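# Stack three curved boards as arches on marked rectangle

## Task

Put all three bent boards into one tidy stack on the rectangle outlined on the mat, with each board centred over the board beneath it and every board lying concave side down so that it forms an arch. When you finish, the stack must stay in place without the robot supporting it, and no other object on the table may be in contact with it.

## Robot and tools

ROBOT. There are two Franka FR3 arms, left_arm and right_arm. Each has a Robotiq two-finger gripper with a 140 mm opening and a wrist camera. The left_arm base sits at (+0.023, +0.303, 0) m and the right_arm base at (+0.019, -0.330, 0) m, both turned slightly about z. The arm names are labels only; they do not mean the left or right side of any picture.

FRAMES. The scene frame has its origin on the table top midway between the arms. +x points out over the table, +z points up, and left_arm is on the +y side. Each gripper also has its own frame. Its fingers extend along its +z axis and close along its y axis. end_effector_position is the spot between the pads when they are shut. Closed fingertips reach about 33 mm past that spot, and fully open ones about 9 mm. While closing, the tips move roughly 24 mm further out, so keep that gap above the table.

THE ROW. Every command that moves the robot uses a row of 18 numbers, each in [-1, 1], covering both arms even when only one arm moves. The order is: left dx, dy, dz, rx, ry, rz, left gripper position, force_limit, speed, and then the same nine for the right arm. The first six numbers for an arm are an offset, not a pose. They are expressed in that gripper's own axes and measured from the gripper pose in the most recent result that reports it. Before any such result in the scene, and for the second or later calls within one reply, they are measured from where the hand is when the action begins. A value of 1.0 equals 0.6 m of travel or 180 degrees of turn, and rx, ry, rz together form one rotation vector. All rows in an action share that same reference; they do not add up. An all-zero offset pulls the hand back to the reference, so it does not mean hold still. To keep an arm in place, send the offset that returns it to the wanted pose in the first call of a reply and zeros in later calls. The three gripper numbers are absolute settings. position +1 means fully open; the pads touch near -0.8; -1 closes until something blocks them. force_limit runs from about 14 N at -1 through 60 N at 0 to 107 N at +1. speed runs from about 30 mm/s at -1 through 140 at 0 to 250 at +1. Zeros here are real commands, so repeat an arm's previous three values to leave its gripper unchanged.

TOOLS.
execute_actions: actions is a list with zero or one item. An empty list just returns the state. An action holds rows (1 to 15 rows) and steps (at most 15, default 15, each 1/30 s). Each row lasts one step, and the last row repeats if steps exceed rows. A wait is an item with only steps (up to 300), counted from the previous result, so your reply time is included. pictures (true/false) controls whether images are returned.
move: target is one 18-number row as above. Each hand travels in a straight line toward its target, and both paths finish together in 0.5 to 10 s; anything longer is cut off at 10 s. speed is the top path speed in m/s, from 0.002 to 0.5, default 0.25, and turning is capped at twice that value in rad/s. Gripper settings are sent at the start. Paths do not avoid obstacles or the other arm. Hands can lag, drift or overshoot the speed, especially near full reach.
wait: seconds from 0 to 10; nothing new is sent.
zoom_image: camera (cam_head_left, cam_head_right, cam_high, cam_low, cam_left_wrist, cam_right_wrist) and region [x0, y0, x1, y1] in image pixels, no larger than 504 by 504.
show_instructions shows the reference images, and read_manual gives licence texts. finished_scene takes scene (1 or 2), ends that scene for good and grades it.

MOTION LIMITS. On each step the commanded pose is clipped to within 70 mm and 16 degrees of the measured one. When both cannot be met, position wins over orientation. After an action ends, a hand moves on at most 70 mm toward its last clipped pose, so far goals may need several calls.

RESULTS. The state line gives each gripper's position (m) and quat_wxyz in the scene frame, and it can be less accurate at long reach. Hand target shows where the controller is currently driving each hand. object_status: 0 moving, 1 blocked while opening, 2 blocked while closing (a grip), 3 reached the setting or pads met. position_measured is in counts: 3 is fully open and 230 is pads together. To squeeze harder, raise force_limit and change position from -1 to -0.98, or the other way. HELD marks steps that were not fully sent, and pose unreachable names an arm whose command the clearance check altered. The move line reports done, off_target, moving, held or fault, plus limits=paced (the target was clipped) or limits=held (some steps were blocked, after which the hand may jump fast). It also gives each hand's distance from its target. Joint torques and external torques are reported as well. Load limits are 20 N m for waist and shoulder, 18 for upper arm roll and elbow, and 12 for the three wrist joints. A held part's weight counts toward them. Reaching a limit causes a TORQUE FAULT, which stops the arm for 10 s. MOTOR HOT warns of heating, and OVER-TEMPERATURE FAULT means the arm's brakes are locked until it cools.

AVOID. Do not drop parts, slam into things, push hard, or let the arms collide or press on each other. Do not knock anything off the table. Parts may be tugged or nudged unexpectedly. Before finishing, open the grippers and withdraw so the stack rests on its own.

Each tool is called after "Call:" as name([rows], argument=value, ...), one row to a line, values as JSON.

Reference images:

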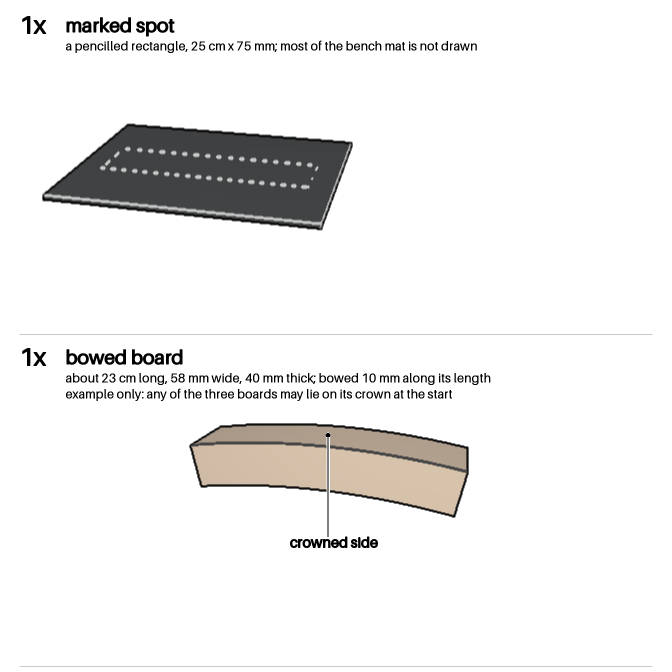

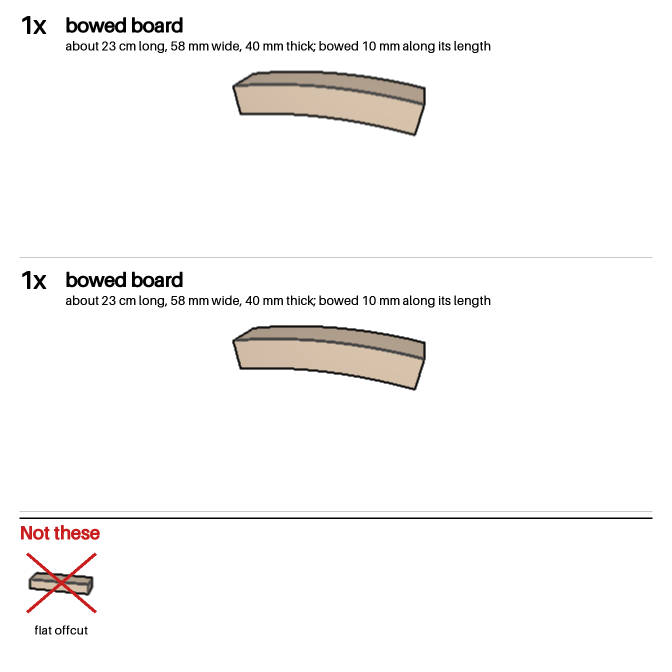

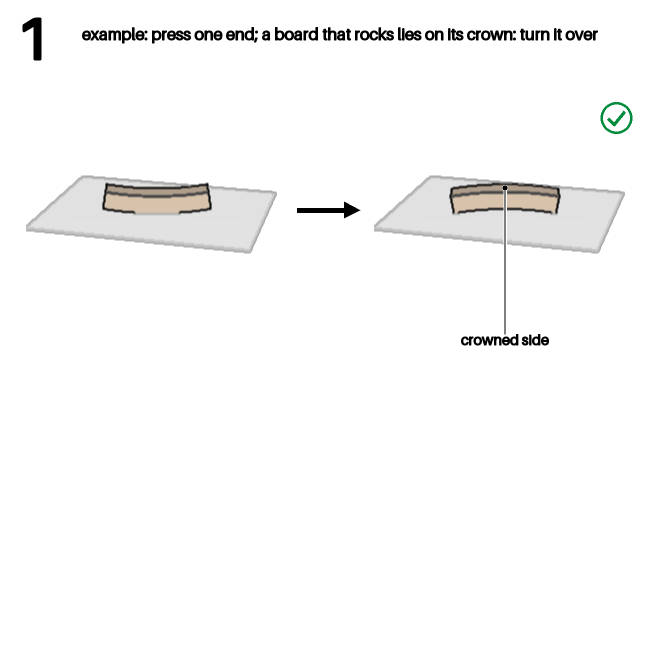

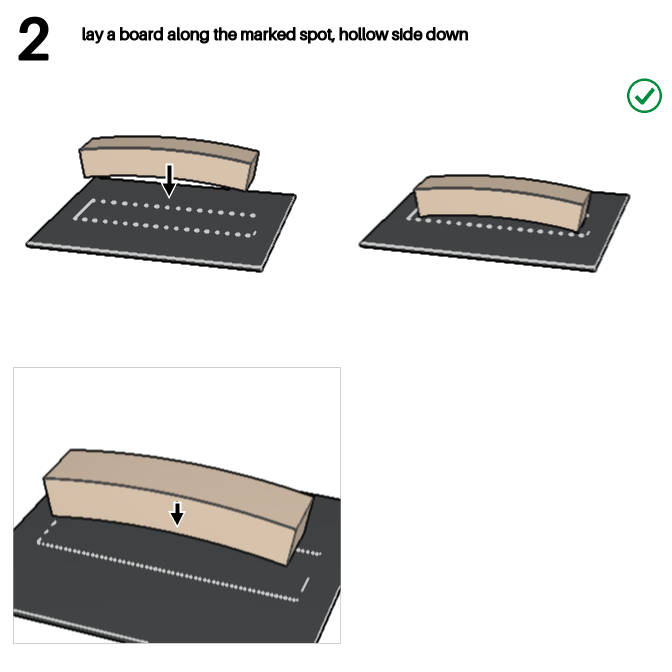

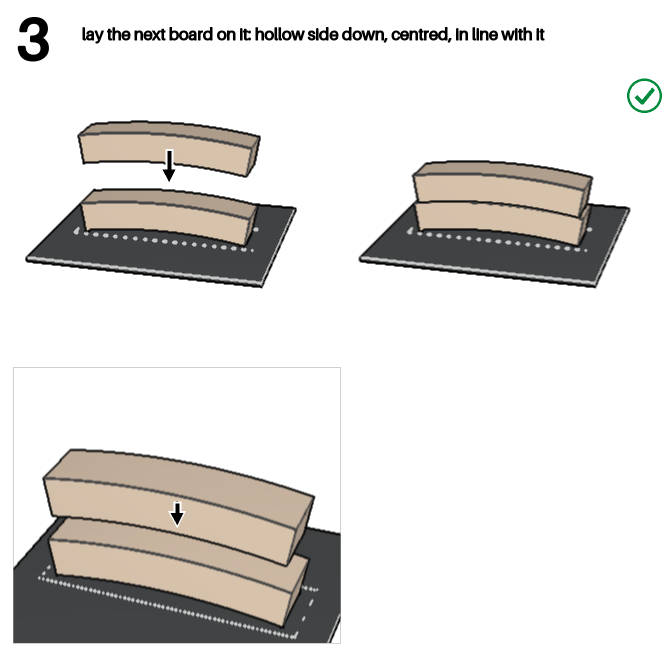

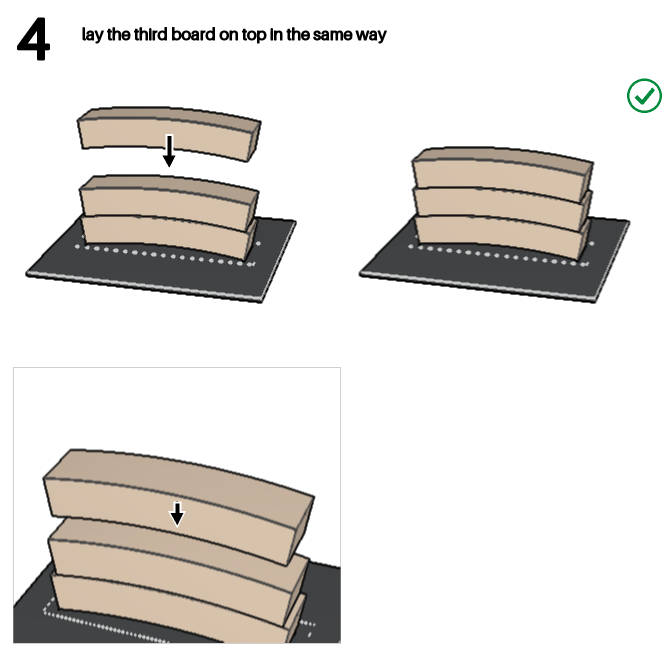

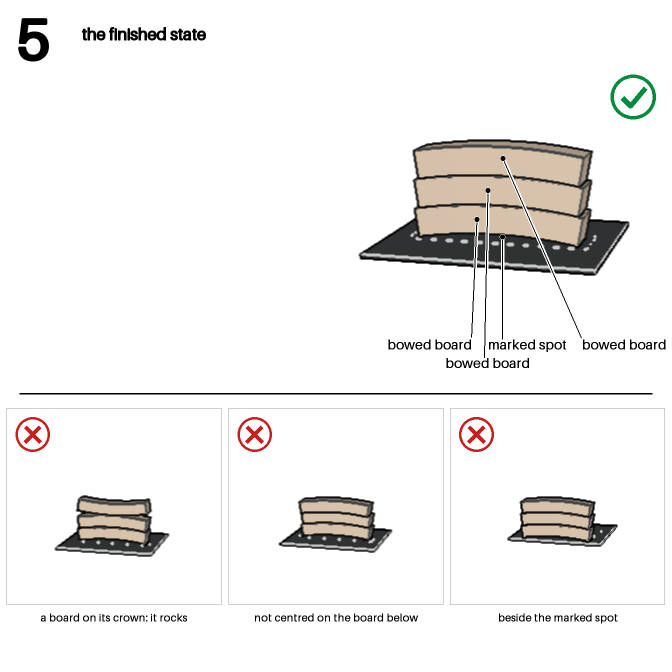

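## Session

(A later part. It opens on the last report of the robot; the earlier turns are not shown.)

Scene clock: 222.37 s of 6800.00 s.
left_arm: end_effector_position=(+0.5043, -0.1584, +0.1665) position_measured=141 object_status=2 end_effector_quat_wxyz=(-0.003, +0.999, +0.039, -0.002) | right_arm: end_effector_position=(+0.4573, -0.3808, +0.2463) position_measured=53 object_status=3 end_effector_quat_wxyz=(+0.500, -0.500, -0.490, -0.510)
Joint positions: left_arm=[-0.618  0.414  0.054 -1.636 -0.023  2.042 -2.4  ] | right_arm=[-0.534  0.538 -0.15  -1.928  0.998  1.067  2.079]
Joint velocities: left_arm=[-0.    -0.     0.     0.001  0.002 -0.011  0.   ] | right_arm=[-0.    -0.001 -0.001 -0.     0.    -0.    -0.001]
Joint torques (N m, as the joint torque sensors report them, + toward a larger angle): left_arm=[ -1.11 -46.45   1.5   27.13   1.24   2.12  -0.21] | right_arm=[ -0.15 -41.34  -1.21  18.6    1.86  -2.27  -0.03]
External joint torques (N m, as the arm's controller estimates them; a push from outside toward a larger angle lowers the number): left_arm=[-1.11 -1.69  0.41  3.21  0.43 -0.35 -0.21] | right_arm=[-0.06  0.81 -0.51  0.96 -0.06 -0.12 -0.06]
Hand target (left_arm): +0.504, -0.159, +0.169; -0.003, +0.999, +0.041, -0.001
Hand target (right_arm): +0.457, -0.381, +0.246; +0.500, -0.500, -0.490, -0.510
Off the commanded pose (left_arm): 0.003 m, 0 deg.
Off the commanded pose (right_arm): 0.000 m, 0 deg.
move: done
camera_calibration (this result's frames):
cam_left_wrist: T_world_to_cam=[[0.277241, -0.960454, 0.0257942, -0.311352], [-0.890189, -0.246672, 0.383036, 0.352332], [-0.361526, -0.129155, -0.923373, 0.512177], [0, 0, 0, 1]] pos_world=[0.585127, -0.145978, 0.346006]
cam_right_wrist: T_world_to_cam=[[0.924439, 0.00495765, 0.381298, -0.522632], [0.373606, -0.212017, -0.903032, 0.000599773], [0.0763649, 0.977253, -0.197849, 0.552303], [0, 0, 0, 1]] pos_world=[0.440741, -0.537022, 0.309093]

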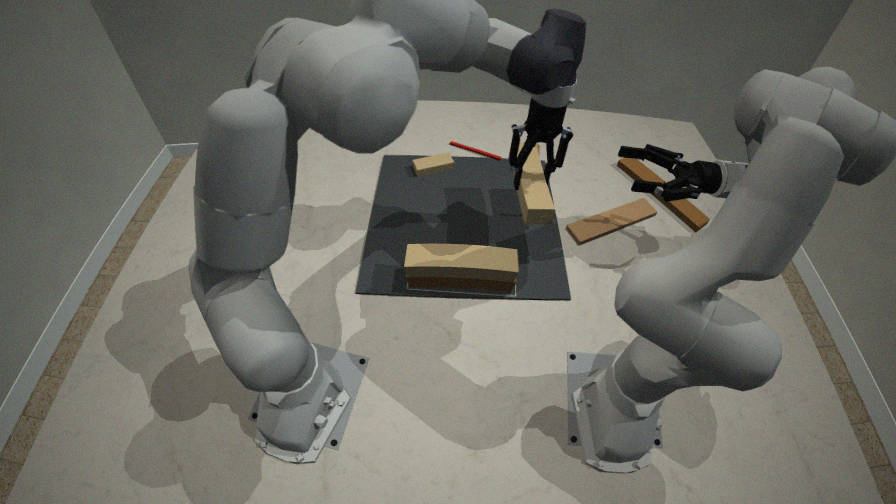

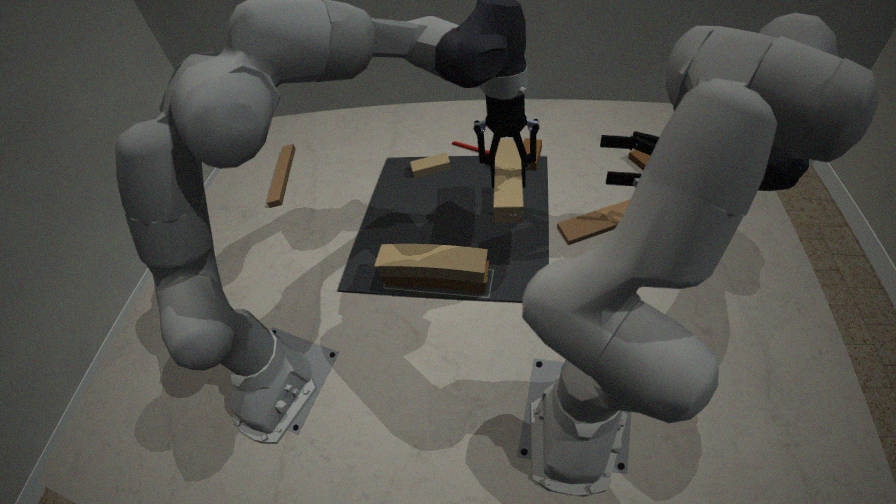

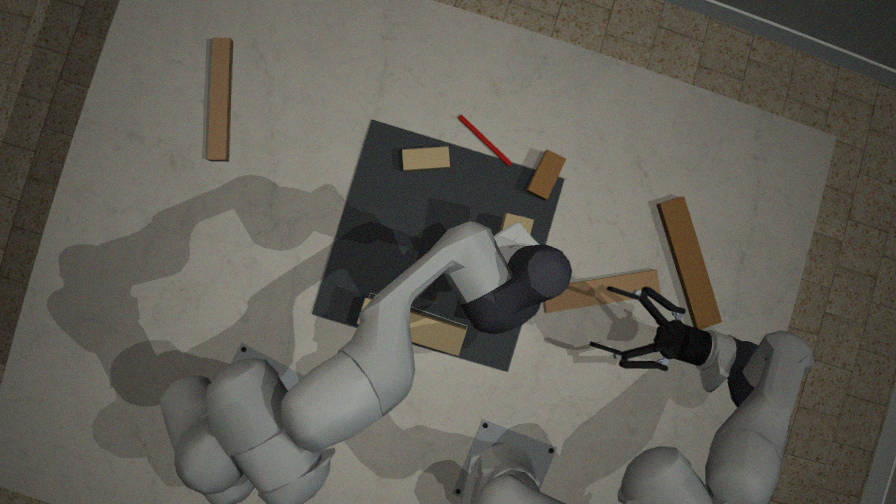

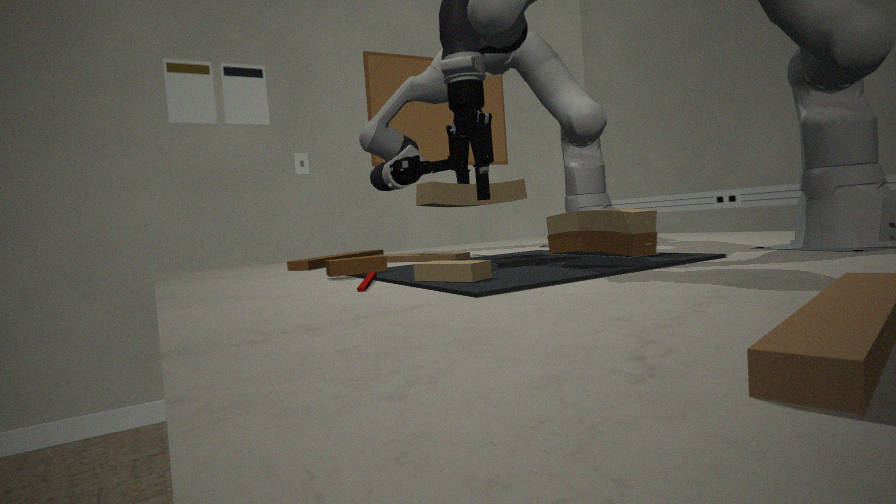

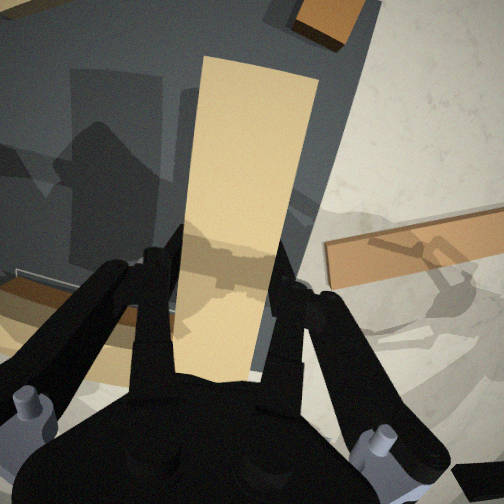

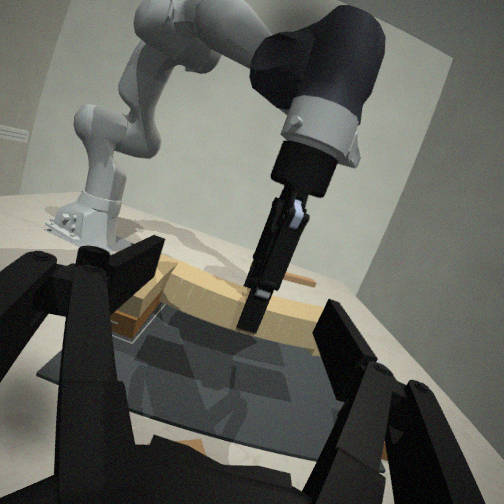

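Call:
move(target=[-0.035,-0.325,-0.188,0,0,0.522,-1,0,0,0.012,-0.01,0.4,0.006,-0.006,0,0.6,0,0], speed=0.4)

Call:
move(target=[0,0,-0.004,0,0,0,-1,0,0,0,0,0.153,0,0,0,0.6,0,0], speed=0.12)

Scene clock: 234.87 s of 6800.00 s.
left_arm: end_effector_position=(+0.4672, +0.0336, +0.2783) position_measured=141 object_status=2 end_effector_quat_wxyz=(-0.001, +0.715, -0.699, -0.005) | right_arm: end_effector_position=(+0.4523, -0.1424, +0.2544) position_measured=53 object_status=3 end_effector_quat_wxyz=(+0.500, -0.501, -0.501, -0.498)
Joint positions: left_arm=[-0.401 -0.113  0.044 -2.045  0.01   1.923 -0.575] | right_arm=[-0.224  0.219 -0.004 -2.396  1.285  1.413  2.076]
Joint velocities: left_arm=[-0.001 -0.     0.     0.    -0.002 -0.     0.032] | right_arm=[-0.001  0.002  0.     0.001  0.001 -0.001 -0.   ]
Joint torques (N m, as the joint torque sensors report them, + toward a larger angle): left_arm=[ -0.19 -29.63   0.27  28.75   0.16   2.     0.48] | right_arm=[  0.83 -32.86   0.72  16.52   2.14  -1.7    0.16]
External joint torques (N m, as the arm's controller estimates them; a push from outside toward a larger angle lowers the number): left_arm=[-0.14 -1.58  0.59  4.42 -0.61 -0.5   0.48] | right_arm=[ 0.85 -1.17  0.12 -0.19  0.71  0.39  0.13]
Hand target (left_arm): +0.468, +0.033, +0.281; -0.000, +0.710, -0.704, -0.003
Hand target (right_arm): +0.452, -0.141, +0.254; +0.501, -0.503, -0.500, -0.497
Off the commanded pose (left_arm): 0.003 m, 1 deg.
Off the commanded pose (right_arm): 0.006 m, 0 deg.
After step 90, 6.07 s passed at rest.
move: off_target (right_arm); limits=paced
camera_calibration (this result's frames):
cam_left_wrist: T_world_to_cam=[[-0.97424, -0.222537, 0.0365143, 0.437376], [-0.191241, 0.901088, 0.389187, -0.0429149], [-0.119511, 0.372179, -0.920435, 0.496074], [0, 0, 0, 1]] pos_world=[0.477188, -0.048626, 0.457336]
cam_right_wrist: T_world_to_cam=[[0.924893, 0.0354765, 0.378569, -0.517461], [0.376468, -0.225096, -0.898668, 0.0560882], [0.0533325, 0.973691, -0.221545, 0.337328], [0, 0, 0, 1]] pos_world=[0.43949, -0.29747, 0.321033]

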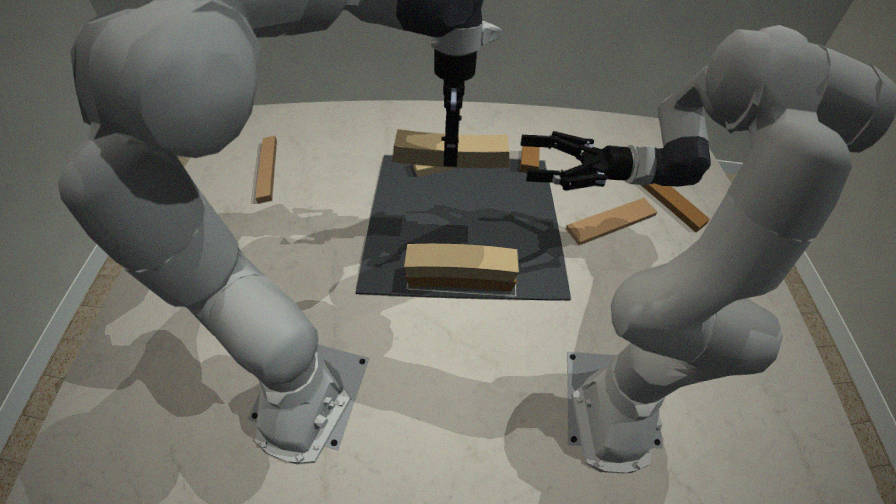

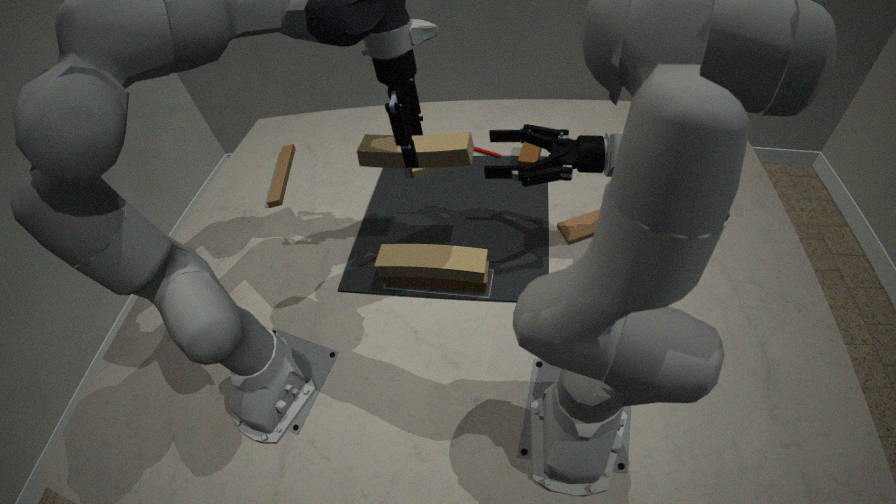

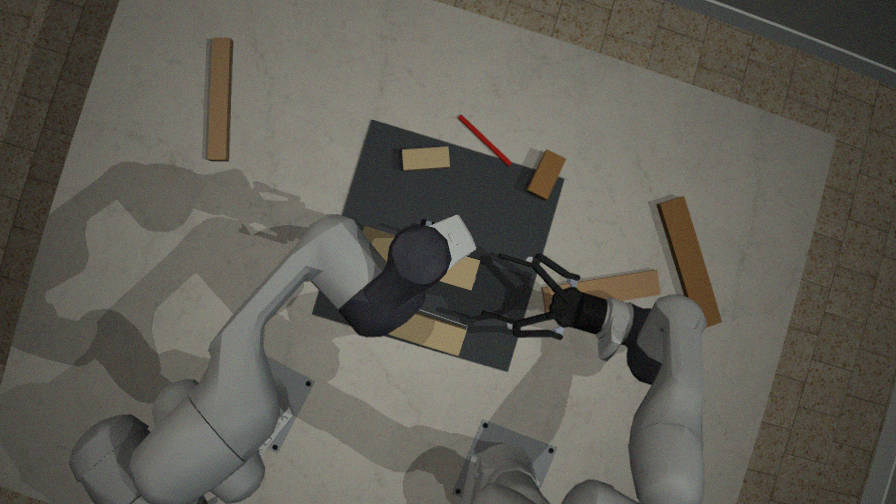

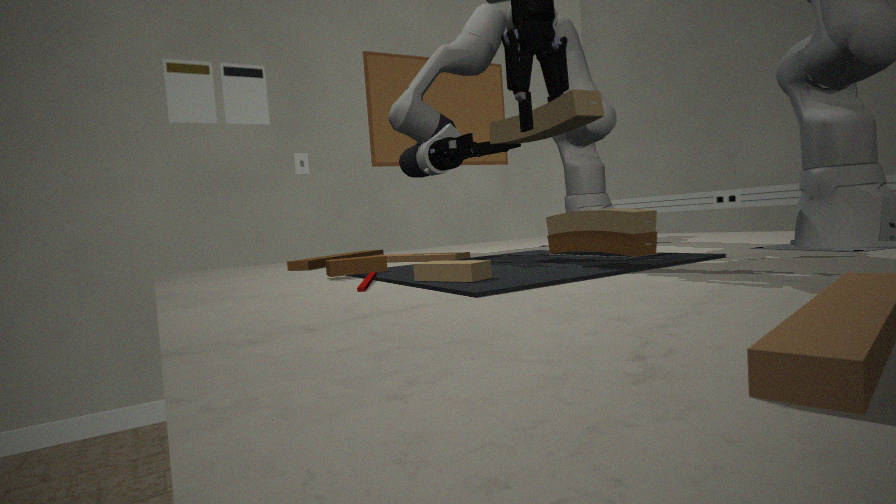

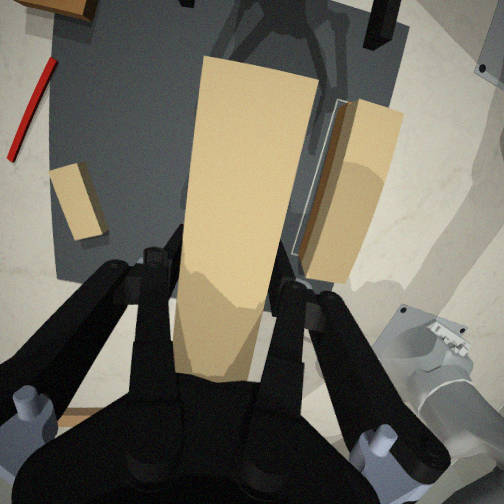

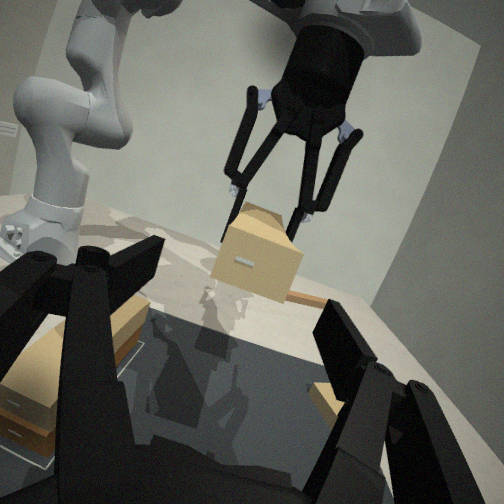

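Scene clock: 236.17 s of 6800.00 s.
left_arm: end_effector_position=(+0.4661, +0.0343, +0.2772) position_measured=141 object_status=2 end_effector_quat_wxyz=(-0.000, +0.715, -0.699, -0.008) | right_arm: end_effector_position=(+0.4510, -0.0525, +0.2536) position_measured=53 object_status=3 end_effector_quat_wxyz=(+0.501, -0.501, -0.502, -0.496)
Joint positions: left_arm=[-0.401 -0.111  0.044 -2.045  0.01   1.919 -0.575] | right_arm=[-0.101  0.179  0.093 -2.462  1.463  1.536  2.076]
Joint velocities: left_arm=[-0.001  0.    -0.     0.     0.001 -0.001  0.   ] | right_arm=[-0.    -0.    -0.001  0.     0.004  0.01   0.001]
Joint torques (N m, as the joint torque sensors report them, + toward a larger angle): left_arm=[  0.34 -30.2   -0.23  28.61   0.65   1.94   0.09] | right_arm=[  0.77 -30.66   1.69  16.65   1.97  -1.7   -0.06]
External joint torques (N m, as the arm's controller estimates them; a push from outside toward a larger angle lowers the number): left_arm=[ 0.41 -2.02  0.1   4.26 -0.12 -0.55  0.09] | right_arm=[ 0.86 -0.4   0.85 -0.25  0.76  0.39 -0.09]
Hand target (left_arm): +0.467, +0.034, +0.281; -0.001, +0.715, -0.699, -0.005
Hand target (right_arm): +0.451, -0.052, +0.253; +0.500, -0.502, -0.502, -0.496
Off the commanded pose (left_arm): 0.004 m, 0 deg.
Off the commanded pose (right_arm): 0.002 m, 0 deg.
move: off_target (left_arm)
camera_calibration (this result's frames):
cam_left_wrist: T_world_to_cam=[[-0.974094, -0.222507, 0.0403966, 0.435355], [-0.189286, 0.899962, 0.392733, -0.0451841], [-0.123741, 0.374912, -0.918765, 0.496138], [0, 0, 0, 1]] pos_world=[0.476916, -0.0484745, 0.455993]
cam_right_wrist: T_world_to_cam=[[0.925606, 0.0383303, 0.376543, -0.518839], [0.37516, -0.224579, -0.899344, 0.0768792], [0.0500916, 0.973702, -0.222252, 0.251323], [0, 0, 0, 1]] pos_world=[0.438809, -0.207561, 0.320363]

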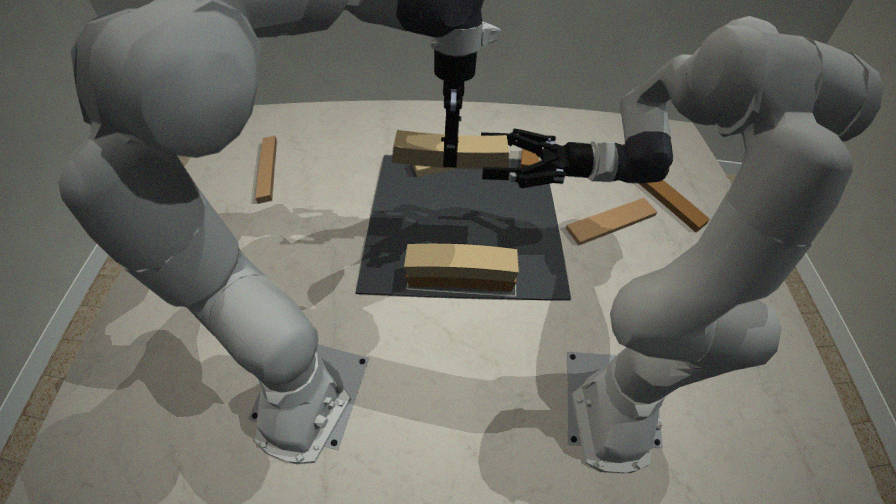

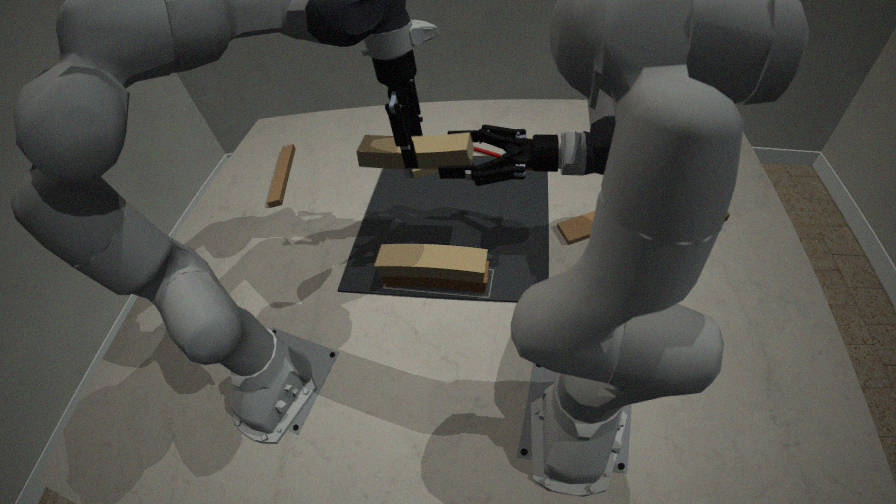

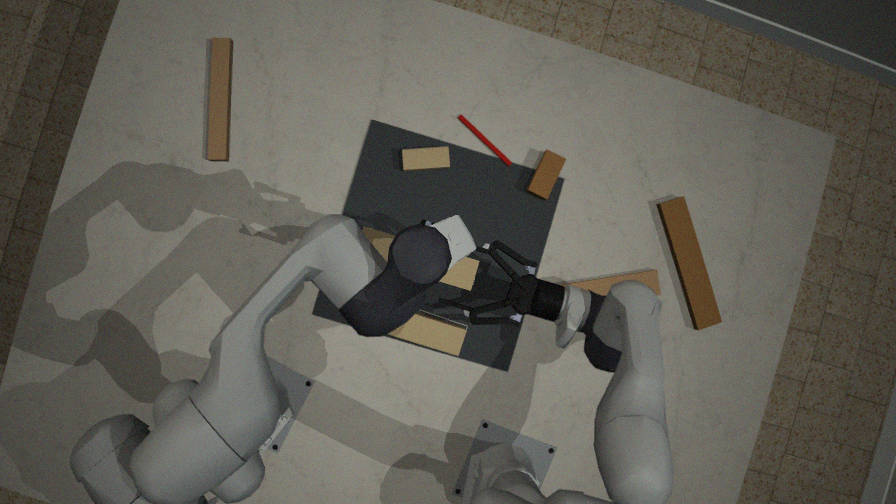

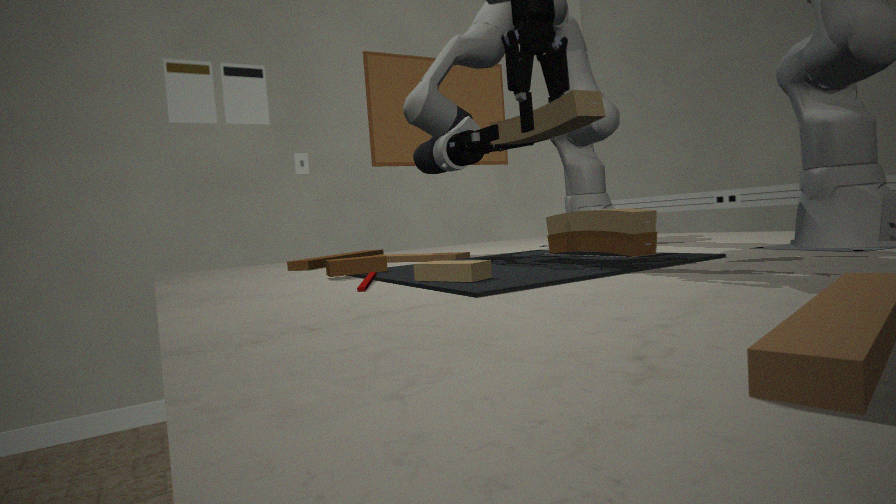

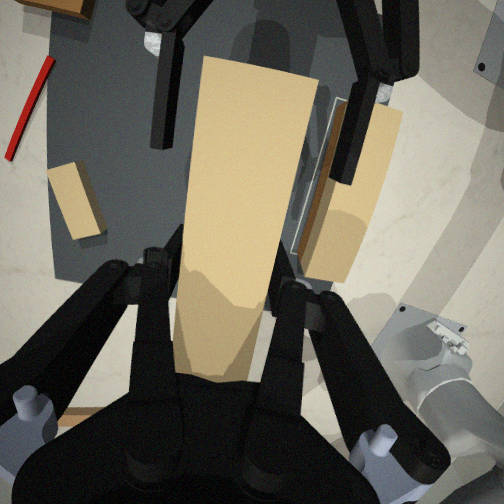

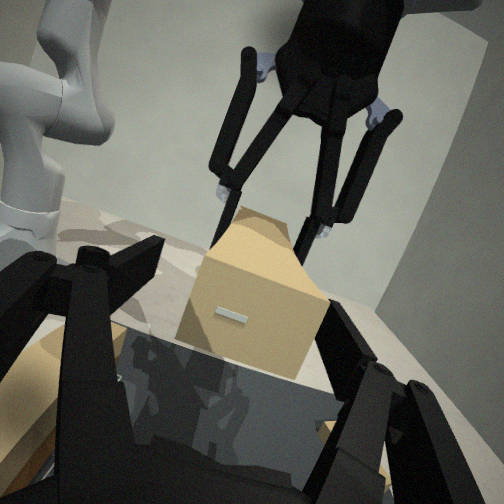

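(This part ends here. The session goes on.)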